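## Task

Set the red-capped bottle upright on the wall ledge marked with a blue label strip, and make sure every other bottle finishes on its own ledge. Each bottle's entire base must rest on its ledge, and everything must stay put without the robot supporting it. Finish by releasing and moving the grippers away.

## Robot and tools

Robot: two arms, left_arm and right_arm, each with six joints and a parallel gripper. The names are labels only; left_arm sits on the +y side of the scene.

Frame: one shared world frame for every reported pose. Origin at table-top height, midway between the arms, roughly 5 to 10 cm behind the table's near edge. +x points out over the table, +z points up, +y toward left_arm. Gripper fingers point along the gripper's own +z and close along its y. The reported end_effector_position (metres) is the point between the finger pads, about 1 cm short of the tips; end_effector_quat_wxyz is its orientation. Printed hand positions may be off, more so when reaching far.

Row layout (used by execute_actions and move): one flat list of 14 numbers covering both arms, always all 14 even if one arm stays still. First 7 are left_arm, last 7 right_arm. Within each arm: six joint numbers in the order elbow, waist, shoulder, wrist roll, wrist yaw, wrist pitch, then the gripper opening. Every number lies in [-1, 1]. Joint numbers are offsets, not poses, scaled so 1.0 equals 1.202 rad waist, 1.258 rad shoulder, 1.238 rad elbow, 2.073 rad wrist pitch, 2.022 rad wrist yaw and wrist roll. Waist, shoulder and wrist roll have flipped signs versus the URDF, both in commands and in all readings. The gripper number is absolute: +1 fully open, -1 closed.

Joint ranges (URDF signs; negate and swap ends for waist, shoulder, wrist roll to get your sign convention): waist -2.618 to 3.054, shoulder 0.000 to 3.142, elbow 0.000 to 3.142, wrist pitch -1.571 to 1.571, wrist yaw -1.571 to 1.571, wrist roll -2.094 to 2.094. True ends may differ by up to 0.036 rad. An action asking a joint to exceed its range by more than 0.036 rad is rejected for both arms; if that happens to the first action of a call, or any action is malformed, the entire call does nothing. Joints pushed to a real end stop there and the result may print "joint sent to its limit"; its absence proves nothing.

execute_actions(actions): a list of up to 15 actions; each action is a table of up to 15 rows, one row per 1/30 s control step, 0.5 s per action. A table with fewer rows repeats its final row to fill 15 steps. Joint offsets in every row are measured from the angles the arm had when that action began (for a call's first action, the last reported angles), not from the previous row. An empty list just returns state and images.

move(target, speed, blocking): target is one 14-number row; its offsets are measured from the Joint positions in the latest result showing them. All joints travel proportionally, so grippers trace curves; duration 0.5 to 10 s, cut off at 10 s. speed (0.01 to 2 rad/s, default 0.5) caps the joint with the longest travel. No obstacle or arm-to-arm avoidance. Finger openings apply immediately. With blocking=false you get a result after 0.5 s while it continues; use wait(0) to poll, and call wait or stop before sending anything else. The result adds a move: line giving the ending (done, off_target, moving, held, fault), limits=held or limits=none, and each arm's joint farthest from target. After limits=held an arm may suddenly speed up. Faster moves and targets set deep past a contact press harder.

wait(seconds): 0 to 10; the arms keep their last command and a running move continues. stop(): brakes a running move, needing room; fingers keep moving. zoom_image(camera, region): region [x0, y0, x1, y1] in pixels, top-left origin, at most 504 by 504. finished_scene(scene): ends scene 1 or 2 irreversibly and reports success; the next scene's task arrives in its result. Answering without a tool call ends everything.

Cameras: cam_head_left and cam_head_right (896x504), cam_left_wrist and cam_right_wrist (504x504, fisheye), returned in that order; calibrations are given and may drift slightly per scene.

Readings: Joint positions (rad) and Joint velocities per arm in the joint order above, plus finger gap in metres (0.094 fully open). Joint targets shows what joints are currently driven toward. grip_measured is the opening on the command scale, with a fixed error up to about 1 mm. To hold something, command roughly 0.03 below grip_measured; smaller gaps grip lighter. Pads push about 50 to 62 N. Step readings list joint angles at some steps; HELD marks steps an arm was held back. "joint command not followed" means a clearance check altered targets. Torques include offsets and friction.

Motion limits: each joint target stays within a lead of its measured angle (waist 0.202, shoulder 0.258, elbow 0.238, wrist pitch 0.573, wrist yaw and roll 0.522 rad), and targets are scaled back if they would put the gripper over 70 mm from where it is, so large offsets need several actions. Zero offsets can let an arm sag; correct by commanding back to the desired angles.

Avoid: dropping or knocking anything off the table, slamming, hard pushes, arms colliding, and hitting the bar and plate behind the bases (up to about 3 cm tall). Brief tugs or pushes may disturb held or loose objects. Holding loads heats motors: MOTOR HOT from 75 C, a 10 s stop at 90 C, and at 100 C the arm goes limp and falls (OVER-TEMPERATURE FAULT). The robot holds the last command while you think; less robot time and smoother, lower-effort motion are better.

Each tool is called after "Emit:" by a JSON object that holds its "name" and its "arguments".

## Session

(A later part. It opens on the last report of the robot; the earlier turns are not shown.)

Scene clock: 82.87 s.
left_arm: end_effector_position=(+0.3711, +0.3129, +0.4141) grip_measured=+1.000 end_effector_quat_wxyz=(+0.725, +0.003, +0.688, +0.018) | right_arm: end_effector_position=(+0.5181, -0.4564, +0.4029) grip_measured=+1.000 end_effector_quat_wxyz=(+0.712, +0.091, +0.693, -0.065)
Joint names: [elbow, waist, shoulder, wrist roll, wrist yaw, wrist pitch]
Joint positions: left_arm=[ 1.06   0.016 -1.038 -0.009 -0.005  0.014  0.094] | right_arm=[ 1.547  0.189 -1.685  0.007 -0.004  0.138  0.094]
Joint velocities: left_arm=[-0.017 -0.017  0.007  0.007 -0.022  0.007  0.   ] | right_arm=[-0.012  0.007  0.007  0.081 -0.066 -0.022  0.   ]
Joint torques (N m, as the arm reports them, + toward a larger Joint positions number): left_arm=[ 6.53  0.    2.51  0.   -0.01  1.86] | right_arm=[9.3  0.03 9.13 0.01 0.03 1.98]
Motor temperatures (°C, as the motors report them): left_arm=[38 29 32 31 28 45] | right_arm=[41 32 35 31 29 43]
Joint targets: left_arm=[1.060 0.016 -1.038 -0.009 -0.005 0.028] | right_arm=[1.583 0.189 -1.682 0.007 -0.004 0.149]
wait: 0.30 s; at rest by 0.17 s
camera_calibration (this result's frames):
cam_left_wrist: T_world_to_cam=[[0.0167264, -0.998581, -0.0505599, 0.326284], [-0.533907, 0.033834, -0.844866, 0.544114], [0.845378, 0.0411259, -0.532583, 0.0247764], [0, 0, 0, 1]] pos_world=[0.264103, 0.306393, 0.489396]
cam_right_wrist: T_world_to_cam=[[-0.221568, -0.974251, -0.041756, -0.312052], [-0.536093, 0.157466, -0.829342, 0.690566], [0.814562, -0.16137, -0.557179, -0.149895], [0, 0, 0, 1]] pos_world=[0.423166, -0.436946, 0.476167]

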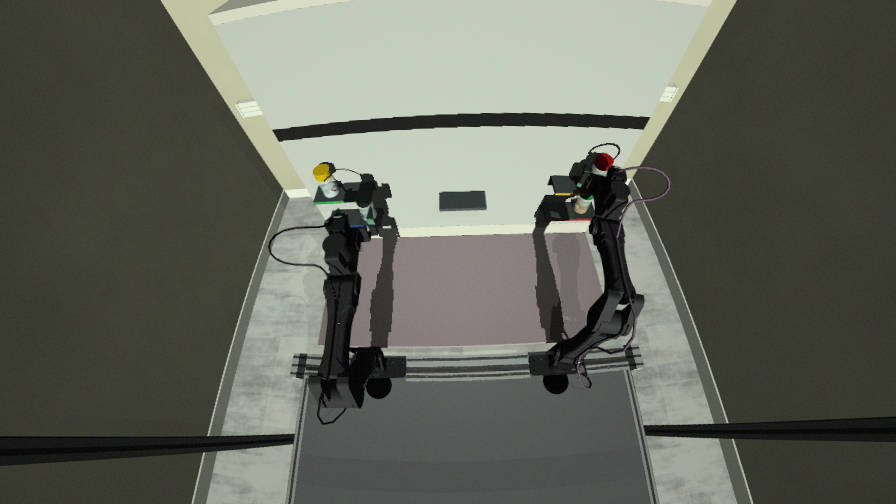

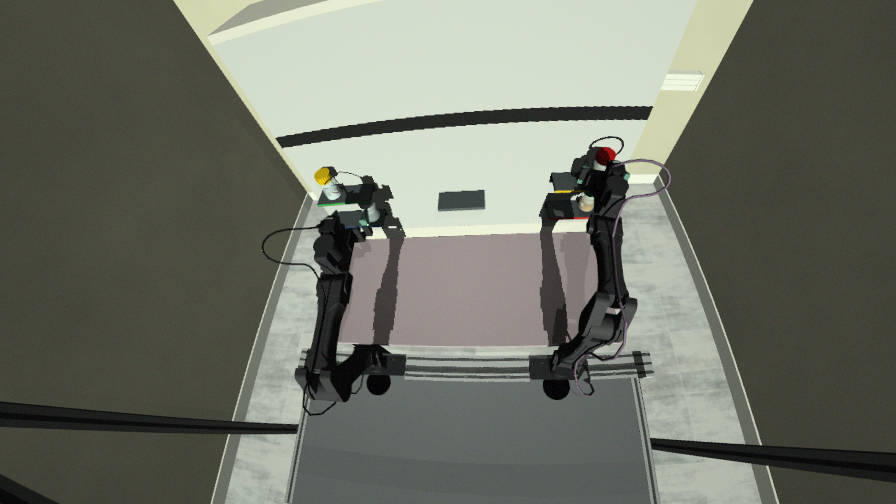

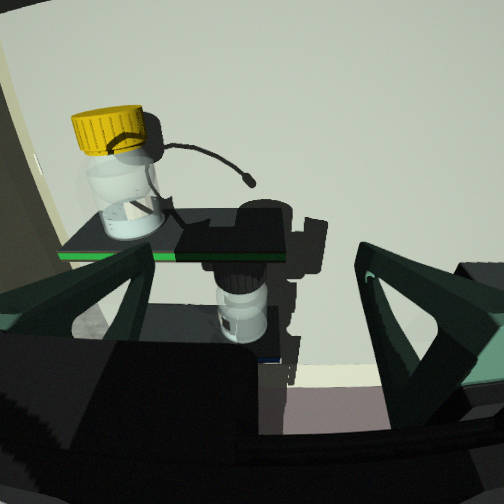

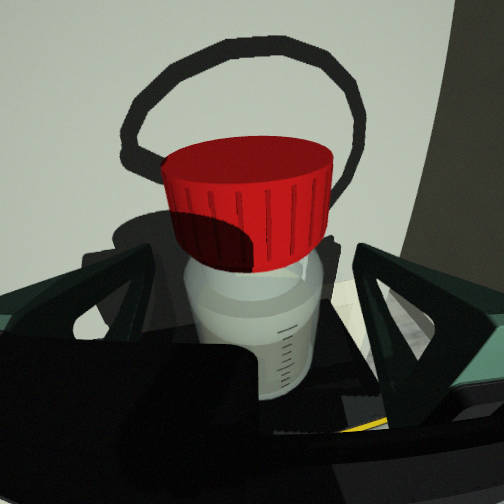

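Emit:
{"name": "execute_actions", "arguments": {"actions": [[[0,0,0,0,0,0.007,1,0.0,0,0.025,0,0,0.01,1],[0,0,0,0,0,0.007,1,-0.025,0,0.04,0,0,0.015,1],[0,0,0,0,0,0.007,1,-0.05,0,0.05,0,0,0.02,1],[0,0,0,0,0,0.007,1,-0.07,0,0.058,0,0,0.025,1],[0,0,0,0,0,0.007,1,-0.09,0,0.065,0,0,0.03,1],[0,0,0,0,0,0.007,1,-0.11,0,0.072,0,0,0.034,1]]]}}

Emit:
{"name": "wait", "arguments": {"seconds": 0.5}}

Scene clock: 100.60 s.
left_arm: end_effector_position=(+0.3711, +0.3129, +0.4141) grip_measured=+1.000 end_effector_quat_wxyz=(+0.725, +0.003, +0.688, +0.018) | right_arm: end_effector_position=(+0.5036, -0.4519, +0.3781) grip_measured=+1.000 end_effector_quat_wxyz=(+0.701, +0.092, +0.704, -0.063)
Joint names: [elbow, waist, shoulder, wrist roll, wrist yaw, wrist pitch]
Joint positions: left_arm=[ 1.06   0.016 -1.038 -0.009 -0.005  0.014  0.094] | right_arm=[ 1.411  0.189 -1.621  0.006 -0.004  0.18   0.094]
Joint velocities: left_arm=[ 0.002  0.002  0.002 -0.007  0.081 -0.066  0.   ] | right_arm=[ 0.007  0.017 -0.012 -0.022  0.022 -0.007  0.   ]
Joint torques (N m, as the arm reports them, + toward a larger Joint positions number): left_arm=[ 6.53  0.    2.5   0.   -0.01  1.86] | right_arm=[ 6.31  0.   10.81  0.01  0.01  2.13]
Motor temperatures (°C, as the motors report them): left_arm=[38 29 32 31 28 45] | right_arm=[41 32 36 31 29 43]
Joint targets: left_arm=[1.060 0.016 -1.038 -0.009 -0.005 0.028] | right_arm=[1.411 0.189 -1.595 0.007 -0.004 0.209]
Step readings (joint positions):
0: left_arm=[1.060 0.016 -1.038 -0.009 -0.005 0.014] | right_arm=[1.547 0.189 -1.685 0.007 -0.004 0.138]
1: left_arm=[1.060 0.016 -1.038 -0.009 -0.005 0.014] | right_arm=[1.547 0.189 -1.685 0.007 -0.004 0.138]
2: left_arm=[1.060 0.016 -1.038 -0.009 -0.005 0.014] | right_arm=[1.541 0.189 -1.681 0.007 -0.004 0.142]
4: left_arm=[1.060 0.016 -1.038 -0.009 -0.005 0.014] | right_arm=[1.504 0.189 -1.660 0.007 -0.004 0.153]
8: left_arm=[1.060 0.016 -1.038 -0.009 -0.005 0.014] | right_arm=[1.423 0.189 -1.622 0.007 -0.004 0.169]
15: Joint positions above
camera_calibration (this result's frames):
cam_left_wrist: T_world_to_cam=[[0.0167383, -0.998581, -0.0505599, 0.326282], [-0.533584, 0.0338434, -0.845069, 0.544153], [0.845581, 0.041123, -0.532261, 0.0246229], [0, 0, 0, 1]] pos_world=[0.264069, 0.306391, 0.48945]
cam_right_wrist: T_world_to_cam=[[-0.221444, -0.974245, -0.0425343, -0.311709], [-0.56088, 0.162925, -0.811708, 0.669762], [0.797732, -0.155891, -0.582513, -0.130663], [0, 0, 0, 1]] pos_world=[0.410864, -0.433171, 0.45428]

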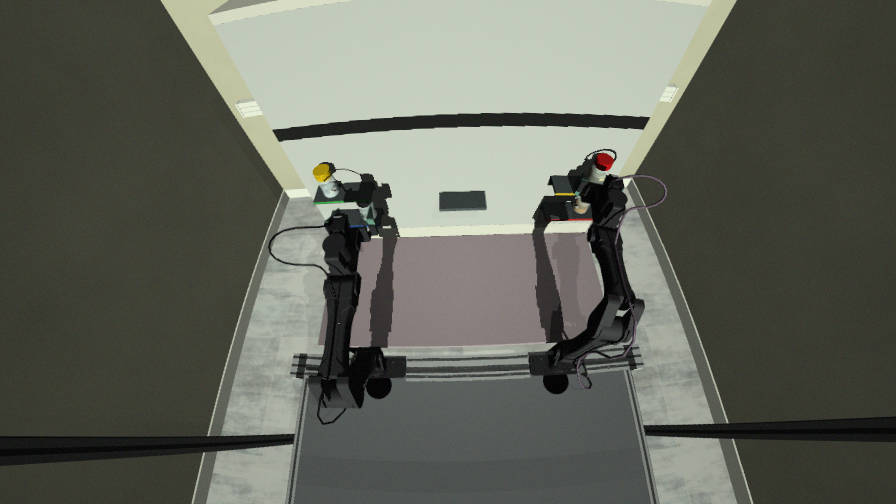

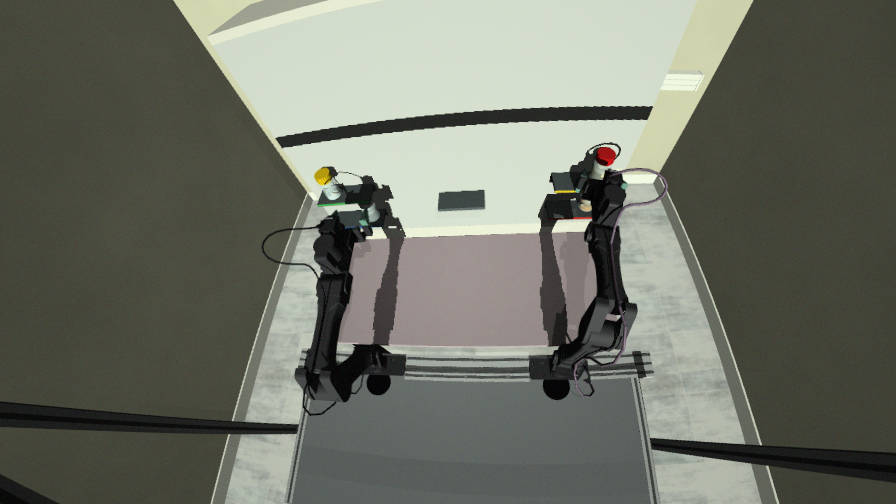

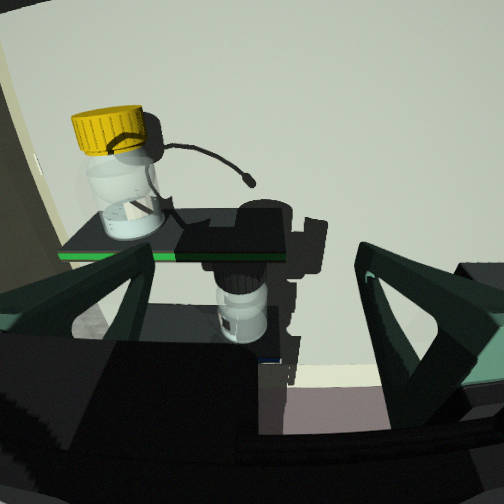

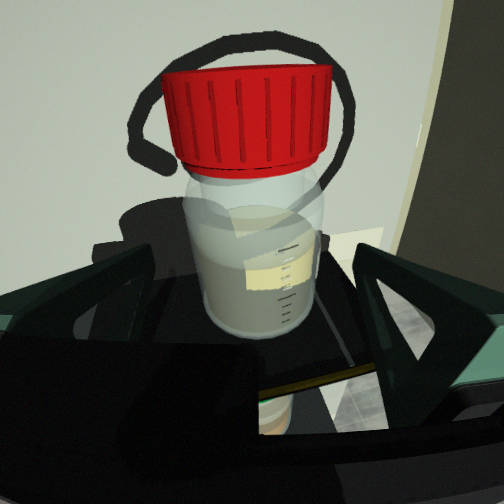

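Scene clock: 101.10 s.
left_arm: end_effector_position=(+0.3711, +0.3129, +0.4141) grip_measured=+1.000 end_effector_quat_wxyz=(+0.725, +0.003, +0.688, +0.018) | right_arm: end_effector_position=(+0.5036, -0.4520, +0.3790) grip_measured=+1.000 end_effector_quat_wxyz=(+0.702, +0.092, +0.703, -0.064)
Joint names: [elbow, waist, shoulder, wrist roll, wrist yaw, wrist pitch]
Joint positions: left_arm=[ 1.06   0.016 -1.038 -0.009 -0.005  0.014  0.094] | right_arm=[ 1.411  0.189 -1.621  0.006 -0.004  0.184  0.094]
Joint velocities: left_arm=[-0.012  0.022  0.007 -0.066 -0.022  0.081  0.   ] | right_arm=[ 0.002  0.002  0.012 -0.022 -0.051 -0.007  0.   ]
Joint torques (N m, as the arm reports them, + toward a larger Joint positions number): left_arm=[ 6.52  0.01  2.51 -0.01 -0.01  1.86] | right_arm=[ 6.35 -0.03 10.92  0.02  0.03  2.17]
Motor temperatures (°C, as the motors report them): left_arm=[38 29 32 31 28 45] | right_arm=[41 32 36 31 29 43]
Joint targets: left_arm=[1.060 0.016 -1.038 -0.009 -0.005 0.028] | right_arm=[1.411 0.189 -1.595 0.007 -0.004 0.209]
wait: 0.50 s; at rest by 0.27 s
camera_calibration (this result's frames):
cam_left_wrist: T_world_to_cam=[[0.0167383, -0.998581, -0.0505599, 0.326282], [-0.533584, 0.0338434, -0.845069, 0.544153], [0.845581, 0.041123, -0.532261, 0.0246229], [0, 0, 0, 1]] pos_world=[0.264069, 0.306391, 0.48945]
cam_right_wrist: T_world_to_cam=[[-0.221456, -0.974242, -0.0425321, -0.311706], [-0.557832, 0.162334, -0.813923, 0.669575], [0.799863, -0.156522, -0.579413, -0.13265], [0, 0, 0, 1]] pos_world=[0.410582, -0.433135, 0.454866]

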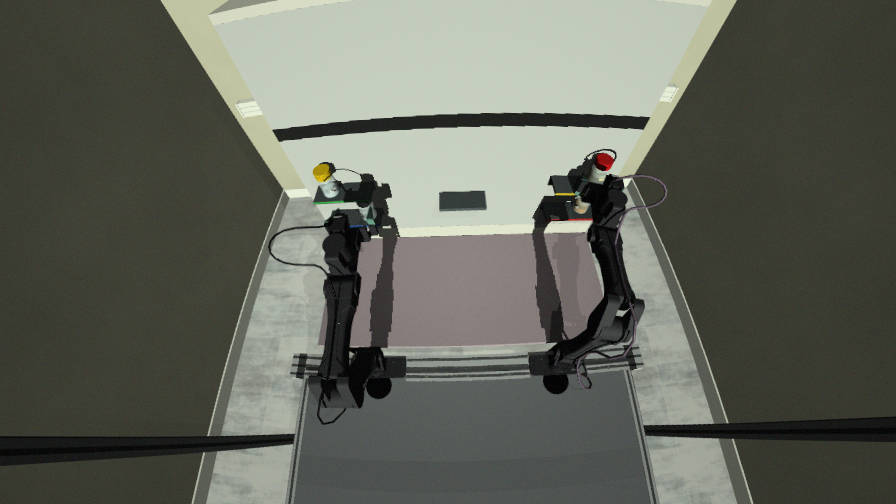

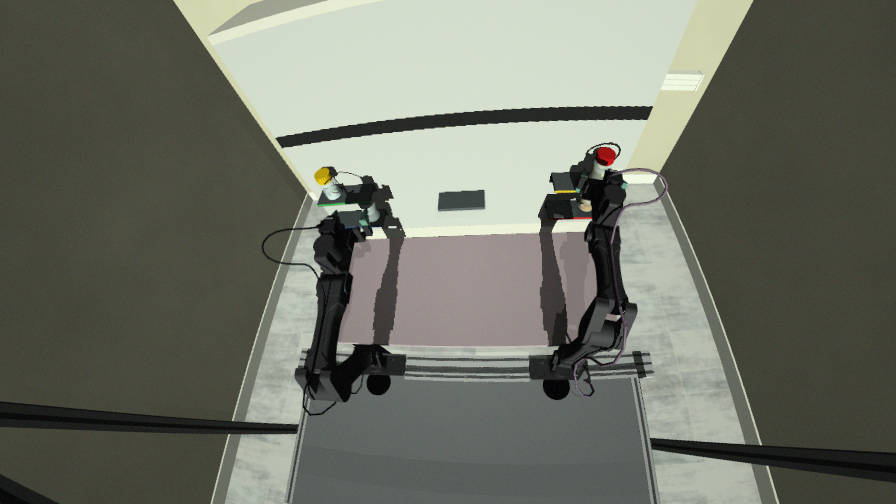

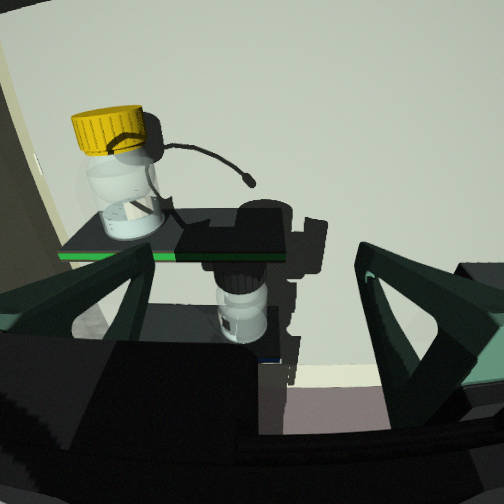

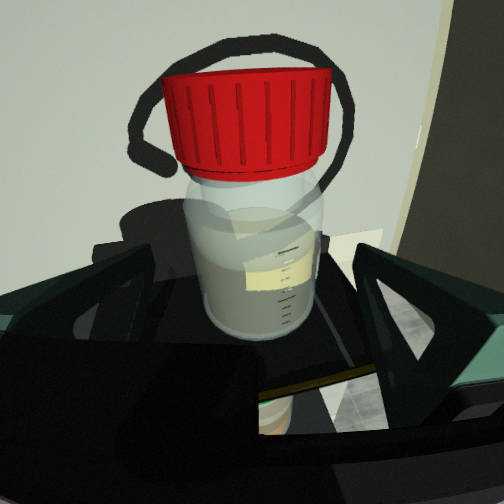

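Emit:
{"name": "execute_actions", "arguments": {"actions": [[[0,0,0,0,0,0.007,1,0.03,0,0.016,0,0,0.012,0.9],[0,0,0,0,0,0.007,1,0.04,0,0.016,0,0,0.012,0.8],[0,0,0,0,0,0.007,1,0.05,0,0.016,0,0,0.01,0.7],[0,0,0,0,0,0.007,1,0.056,0,0.016,0,0,0.008,0.6],[0,0,0,0,0,0.007,1,0.056,0,0.016,0,0,0.006,0.5],[0,0,0,0,0,0.007,1,0.056,0,0.016,0,0,0.006,0.45],[0,0,0,0,0,0.007,1,0.056,0,0.016,0,0,0.006,0.4],[0,0,0,0,0,0.007,1,0.056,0,0.016,0,0,0.006,0.35],[0,0,0,0,0,0.007,1,0.056,0,0.016,0,0,0.006,0.3],[0,0,0,0,0,0.007,1,0.056,0,0.016,0,0,0.006,0.27]]]}}

Emit:
{"name": "wait", "arguments": {"seconds": 0.3}}

Scene clock: 109.87 s.
left_arm: end_effector_position=(+0.3711, +0.3129, +0.4141) grip_measured=+1.000 end_effector_quat_wxyz=(+0.725, +0.003, +0.688, +0.018) | right_arm: end_effector_position=(+0.5027, -0.4526, +0.3978) grip_measured=+0.272 end_effector_quat_wxyz=(+0.715, +0.091, +0.690, -0.066)
Joint names: [elbow, waist, shoulder, wrist roll, wrist yaw, wrist pitch]
Joint positions: left_arm=[ 1.06   0.016 -1.038 -0.009 -0.005  0.014  0.094] | right_arm=[ 1.449  0.189 -1.621  0.006 -0.004  0.183  0.06 ]
Joint velocities: left_arm=[-0.012  0.002  0.012 -0.051 -0.022  0.007  0.   ] | right_arm=[-0.037 -0.002  0.002  0.037  0.022  0.022  0.   ]
Joint torques (N m, as the arm reports them, + toward a larger Joint positions number): left_arm=[ 6.52  0.01  2.5   0.   -0.01  1.86] | right_arm=[ 9.07 -0.02 10.36  0.01  0.03  2.02]
Motor temperatures (°C, as the motors report them): left_arm=[38 29 32 31 28 45] | right_arm=[40 32 37 31 29 43]
Joint targets: left_arm=[1.060 0.016 -1.038 -0.009 -0.005 0.028] | right_arm=[1.480 0.189 -1.601 0.006 -0.004 0.196]
Step readings (joint positions):
0: left_arm=[1.060 0.016 -1.038 -0.009 -0.005 0.014] | right_arm=[1.411 0.189 -1.621 0.006 -0.004 0.184]
1: left_arm=[1.060 0.016 -1.038 -0.009 -0.005 0.014] | right_arm=[1.411 0.189 -1.621 0.006 -0.004 0.184]
2: left_arm=[1.060 0.016 -1.038 -0.009 -0.005 0.014] | right_arm=[1.413 0.189 -1.621 0.006 -0.004 0.184]
4: left_arm=[1.060 0.016 -1.038 -0.009 -0.005 0.014] | right_arm=[1.423 0.189 -1.621 0.006 -0.004 0.180]
8: left_arm=[1.060 0.016 -1.038 -0.009 -0.005 0.014] | right_arm=[1.447 0.189 -1.621 0.006 -0.004 0.183]
15: Joint positions above
camera_calibration (this result's frames):
cam_left_wrist: T_world_to_cam=[[0.0167383, -0.998581, -0.0505599, 0.326282], [-0.533584, 0.0338434, -0.845069, 0.544153], [0.845581, 0.041123, -0.532261, 0.0246229], [0, 0, 0, 1]] pos_world=[0.264069, 0.306391, 0.48945]
cam_right_wrist: T_world_to_cam=[[-0.221578, -0.974215, -0.0425134, -0.311702], [-0.527535, 0.156422, -0.835009, 0.674913], [0.820128, -0.162592, -0.548592, -0.146303], [0, 0, 0, 1]] pos_world=[0.406961, -0.433024, 0.470046]

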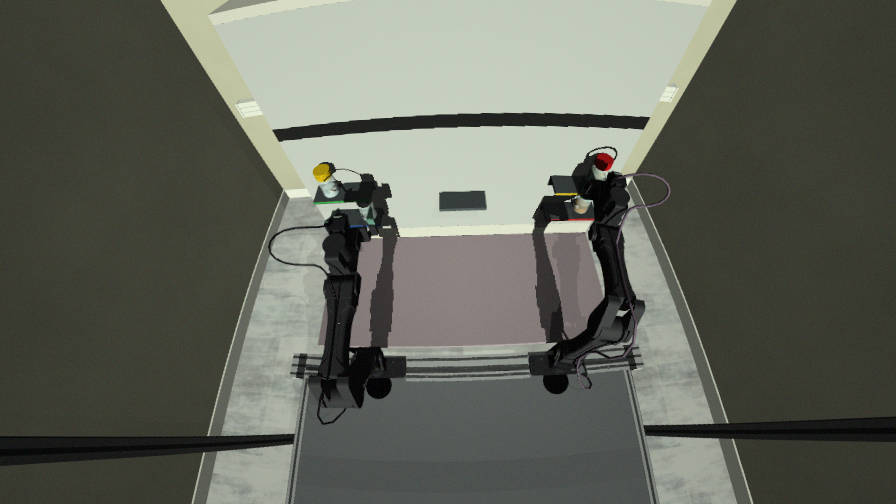

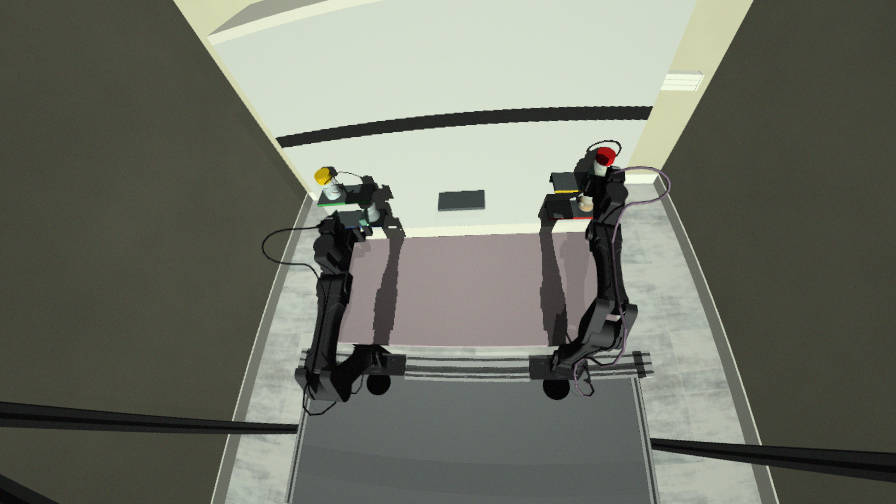

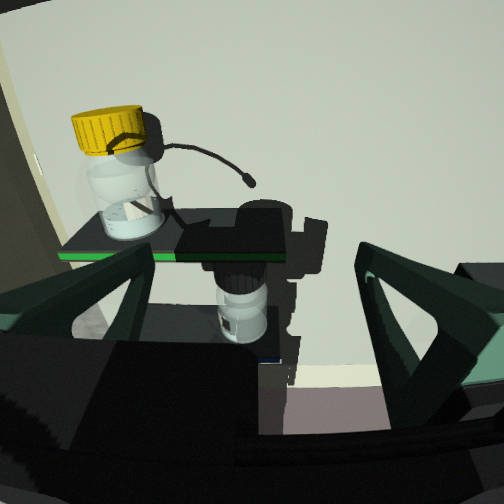

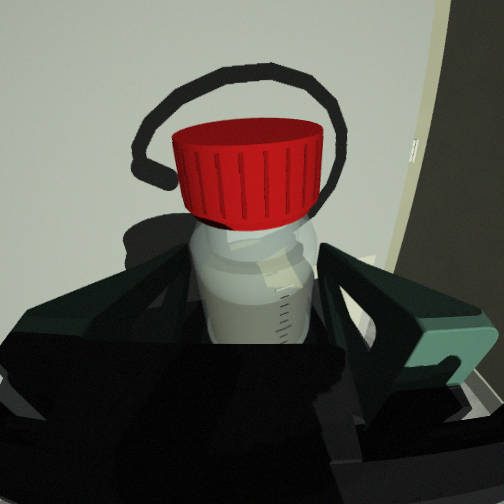

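Scene clock: 110.17 s.
left_arm: end_effector_position=(+0.3711, +0.3129, +0.4141) grip_measured=+1.000 end_effector_quat_wxyz=(+0.725, +0.003, +0.688, +0.018) | right_arm: end_effector_position=(+0.5027, -0.4526, +0.3978) grip_measured=+0.272 end_effector_quat_wxyz=(+0.715, +0.091, +0.690, -0.066)
Joint names: [elbow, waist, shoulder, wrist roll, wrist yaw, wrist pitch]
Joint positions: left_arm=[ 1.06   0.016 -1.038 -0.009 -0.005  0.014  0.094] | right_arm=[ 1.449  0.189 -1.621  0.006 -0.004  0.183  0.06 ]
Joint velocities: left_arm=[-0.002  0.002 -0.007  0.007  0.037  0.037  0.   ] | right_arm=[-0.012 -0.017  0.002  0.066 -0.066 -0.007 -0.001]
Joint torques (N m, as the arm reports them, + toward a larger Joint positions number): left_arm=[ 6.52  0.    2.51  0.   -0.01  1.86] | right_arm=[ 9.01  0.   10.08  0.    0.03  2.02]
Motor temperatures (°C, as the motors report them): left_arm=[38 29 32 31 28 45] | right_arm=[40 32 37 31 29 43]
Joint targets: left_arm=[1.060 0.016 -1.038 -0.009 -0.005 0.028] | right_arm=[1.480 0.189 -1.601 0.006 -0.004 0.196]
wait: 0.30 s; at rest by 0.17 s
camera_calibration (this result's frames):
cam_left_wrist: T_world_to_cam=[[0.0167383, -0.998581, -0.0505599, 0.326282], [-0.533584, 0.0338434, -0.845069, 0.544153], [0.845581, 0.041123, -0.532261, 0.0246229], [0, 0, 0, 1]] pos_world=[0.264069, 0.306391, 0.48945]
cam_right_wrist: T_world_to_cam=[[-0.221578, -0.974215, -0.0425134, -0.311702], [-0.527535, 0.156422, -0.835009, 0.674913], [0.820128, -0.162592, -0.548592, -0.146303], [0, 0, 0, 1]] pos_world=[0.406961, -0.433024, 0.470046]

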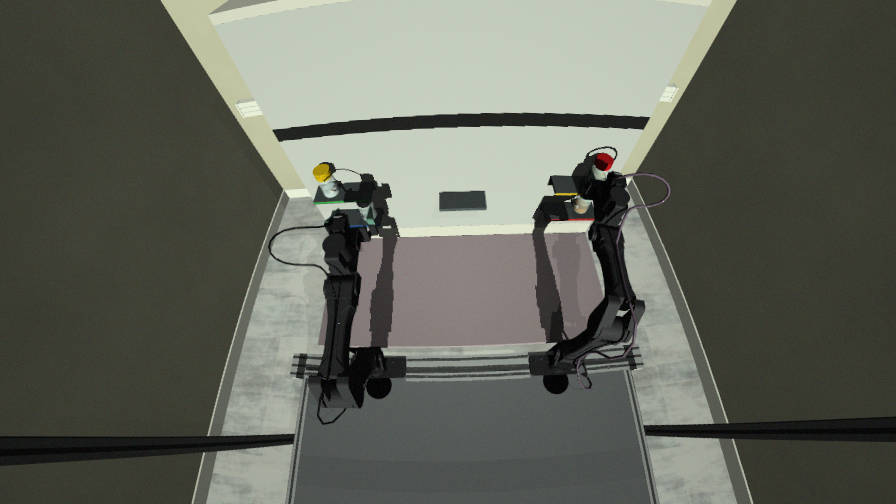

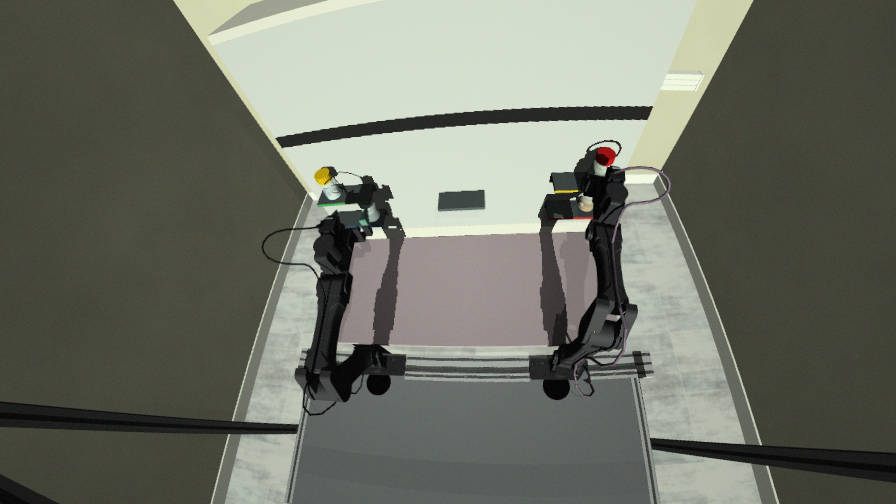

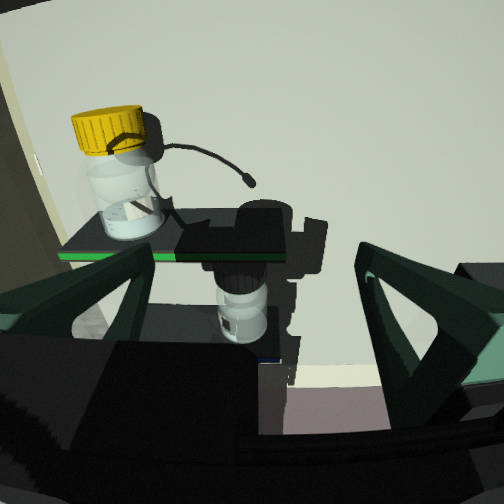

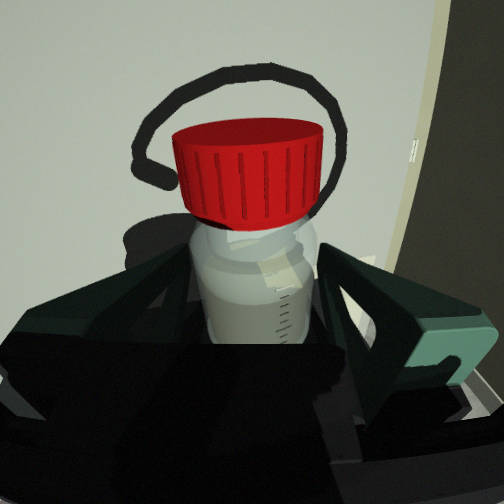

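Emit:
{"name": "execute_actions", "arguments": {"actions": [[[0,0,0,0,0,0.007,1,0.03,0,0,0,0,0.006,0.4],[0,0,0,0,0,0.007,1,0.038,0,-0.008,0,0,0.005,0.45],[0,0,0,0,0,0.007,1,0.046,0,-0.016,0,0,0.004,0.45],[0,0,0,0,0,0.007,1,0.054,0,-0.024,0,0,0.003,0.45],[0,0,0,0,0,0.007,1,0.06,0,-0.032,0,0,0.002,0.45]]]}}

Emit:
{"name": "wait", "arguments": {"seconds": 0.3}}

Scene clock: 123.67 s.
left_arm: end_effector_position=(+0.3711, +0.3129, +0.4142) grip_measured=+1.000 end_effector_quat_wxyz=(+0.726, +0.003, +0.688, +0.018) | right_arm: end_effector_position=(+0.5142, -0.4550, +0.3930) grip_measured=+0.448 end_effector_quat_wxyz=(+0.711, +0.091, +0.694, -0.065)
Joint names: [elbow, waist, shoulder, wrist roll, wrist yaw, wrist pitch]
Joint positions: left_arm=[ 1.06   0.016 -1.038 -0.009 -0.005  0.014  0.094] | right_arm=[ 1.488  0.189 -1.665  0.006 -0.004  0.176  0.068]
Joint velocities: left_arm=[-0.027  0.002  0.017  0.066 -0.037  0.022  0.   ] | right_arm=[-0.007  0.012 -0.002  0.037 -0.022 -0.022 -0.   ]
Joint torques (N m, as the arm reports them, + toward a larger Joint positions number): left_arm=[ 6.53  0.    2.51  0.   -0.01  1.86] | right_arm=[9.32 0.   9.   0.   0.02 1.99]
Motor temperatures (°C, as the motors report them): left_arm=[38 29 31 31 28 45] | right_arm=[41 32 38 31 29 43]
Joint targets: left_arm=[1.060 0.016 -1.038 -0.009 -0.005 0.029] | right_arm=[1.523 0.189 -1.661 0.006 -0.004 0.187]
Step readings (joint positions):
0: left_arm=[1.060 0.016 -1.038 -0.009 -0.005 0.014] | right_arm=[1.449 0.189 -1.621 0.006 -0.004 0.183]
1: left_arm=[1.060 0.016 -1.038 -0.009 -0.005 0.014] | right_arm=[1.449 0.189 -1.621 0.006 -0.004 0.183]
2: left_arm=[1.060 0.016 -1.038 -0.009 -0.005 0.014] | right_arm=[1.451 0.189 -1.622 0.006 -0.004 0.182]
4: left_arm=[1.060 0.016 -1.038 -0.009 -0.005 0.014] | right_arm=[1.465 0.189 -1.633 0.006 -0.004 0.182]
8: left_arm=[1.060 0.016 -1.038 -0.009 -0.005 0.014] | right_arm=[1.488 0.189 -1.657 0.006 -0.004 0.182]
15: Joint positions above
camera_calibration (this result's frames):
cam_left_wrist: T_world_to_cam=[[0.0167501, -0.998581, -0.0505599, 0.326281], [-0.533262, 0.0338528, -0.845273, 0.544192], [0.845784, 0.0411201, -0.531938, 0.0244693], [0, 0, 0, 1]] pos_world=[0.264036, 0.306389, 0.489503]
cam_right_wrist: T_world_to_cam=[[-0.221539, -0.974224, -0.0425188, -0.311713], [-0.5372, 0.158317, -0.828464, 0.680633], [0.813841, -0.160696, -0.558427, -0.150783], [0, 0, 0, 1]] pos_world=[0.419293, -0.435664, 0.466425]

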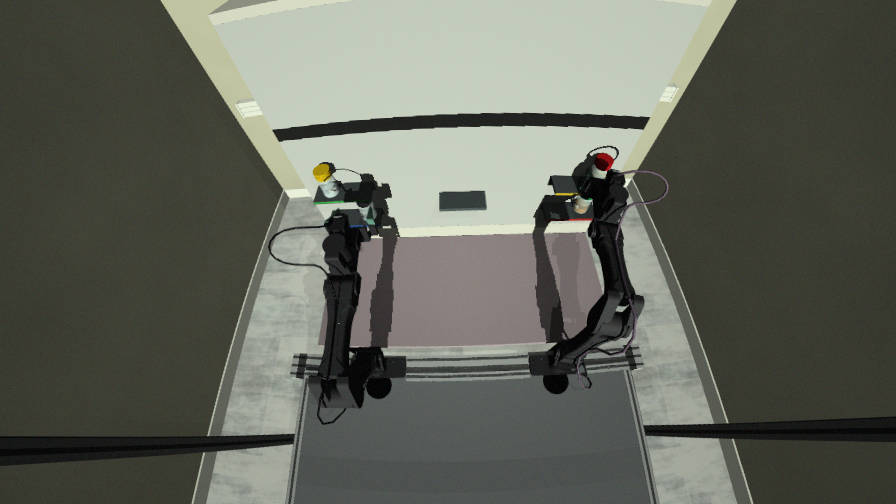

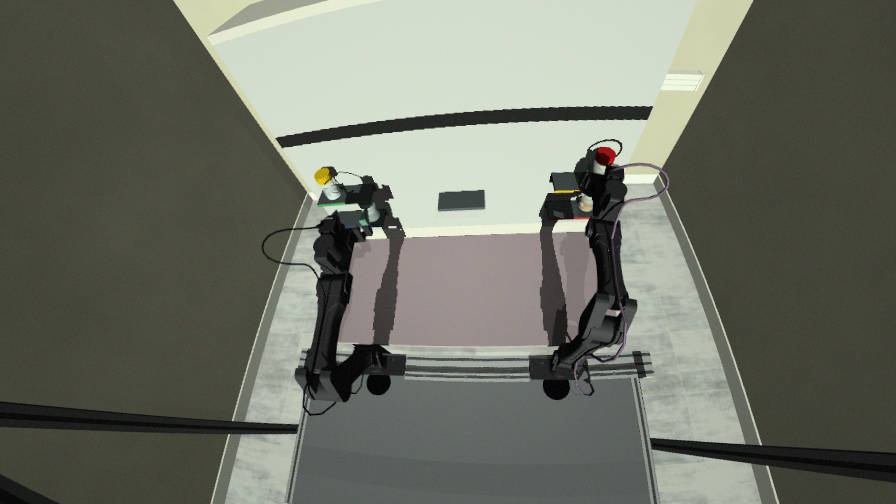

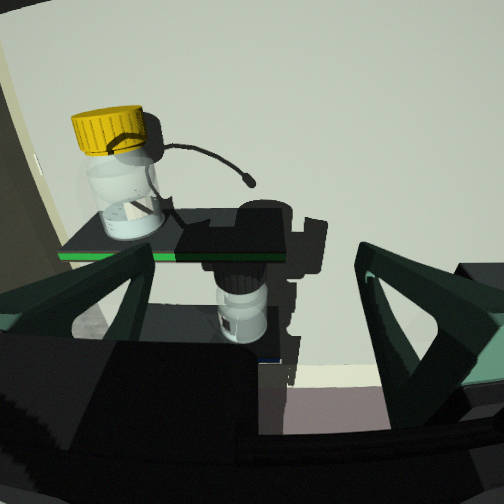

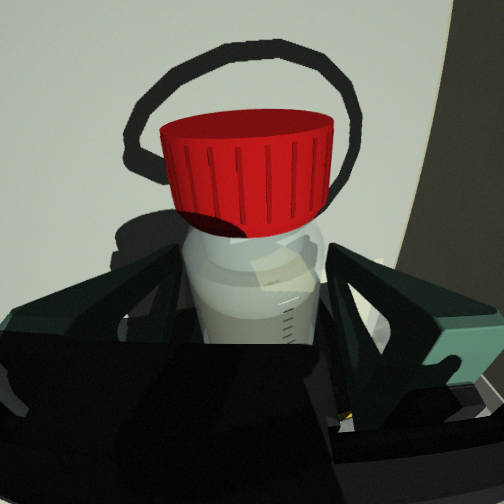

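Scene clock: 123.97 s.
left_arm: end_effector_position=(+0.3711, +0.3129, +0.4142) grip_measured=+1.000 end_effector_quat_wxyz=(+0.726, +0.003, +0.688, +0.018) | right_arm: end_effector_position=(+0.5142, -0.4550, +0.3930) grip_measured=+0.448 end_effector_quat_wxyz=(+0.711, +0.091, +0.694, -0.065)
Joint names: [elbow, waist, shoulder, wrist roll, wrist yaw, wrist pitch]
Joint positions: left_arm=[ 1.06   0.016 -1.038 -0.009 -0.005  0.014  0.094] | right_arm=[ 1.488  0.189 -1.665  0.006 -0.004  0.176  0.068]
Joint velocities: left_arm=[-0.012  0.007  0.002  0.007 -0.066  0.022  0.   ] | right_arm=[ 0.017  0.007 -0.002  0.066  0.022 -0.066 -0.001]
Joint torques (N m, as the arm reports them, + toward a larger Joint positions number): left_arm=[ 6.52  0.01  2.5   0.   -0.01  1.86] | right_arm=[9.11 0.03 9.15 0.01 0.04 2.  ]
Motor temperatures (°C, as the motors report them): left_arm=[38 29 31 31 28 45] | right_arm=[41 32 38 31 29 43]
Joint targets: left_arm=[1.060 0.016 -1.038 -0.009 -0.005 0.029] | right_arm=[1.523 0.189 -1.661 0.006 -0.004 0.187]
wait: 0.30 s; at rest by 0.17 s
camera_calibration (this result's frames):
cam_left_wrist: T_world_to_cam=[[0.0167501, -0.998581, -0.0505599, 0.326281], [-0.533262, 0.0338528, -0.845273, 0.544192], [0.845784, 0.0411201, -0.531938, 0.0244693], [0, 0, 0, 1]] pos_world=[0.264036, 0.306389, 0.489503]
cam_right_wrist: T_world_to_cam=[[-0.221539, -0.974224, -0.0425188, -0.311713], [-0.5372, 0.158317, -0.828464, 0.680633], [0.813841, -0.160696, -0.558427, -0.150783], [0, 0, 0, 1]] pos_world=[0.419293, -0.435664, 0.466425]

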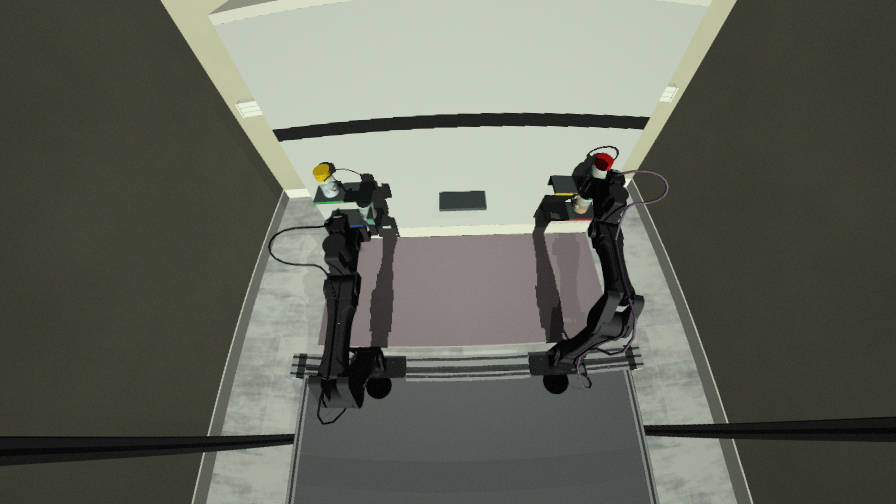

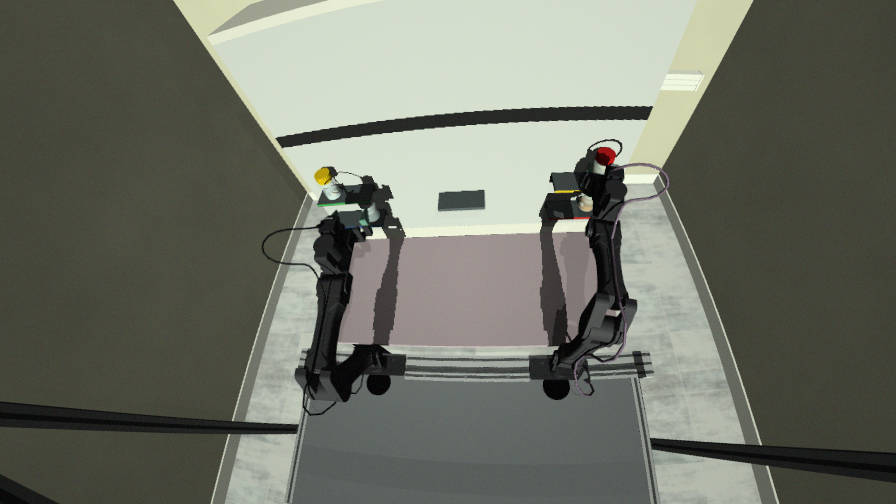

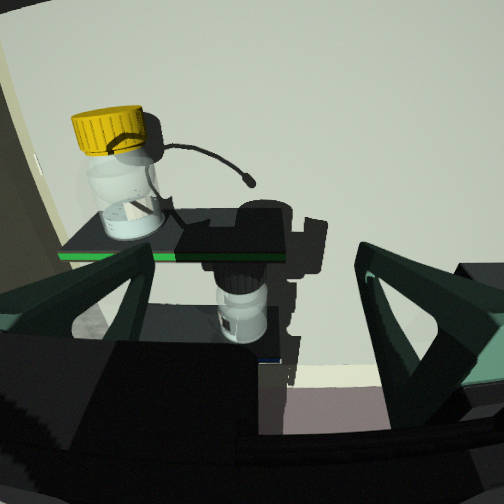

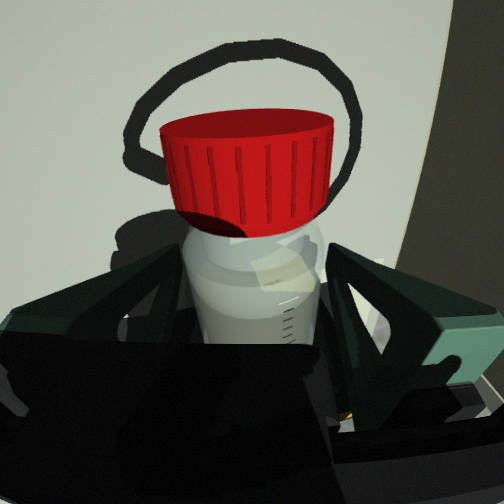

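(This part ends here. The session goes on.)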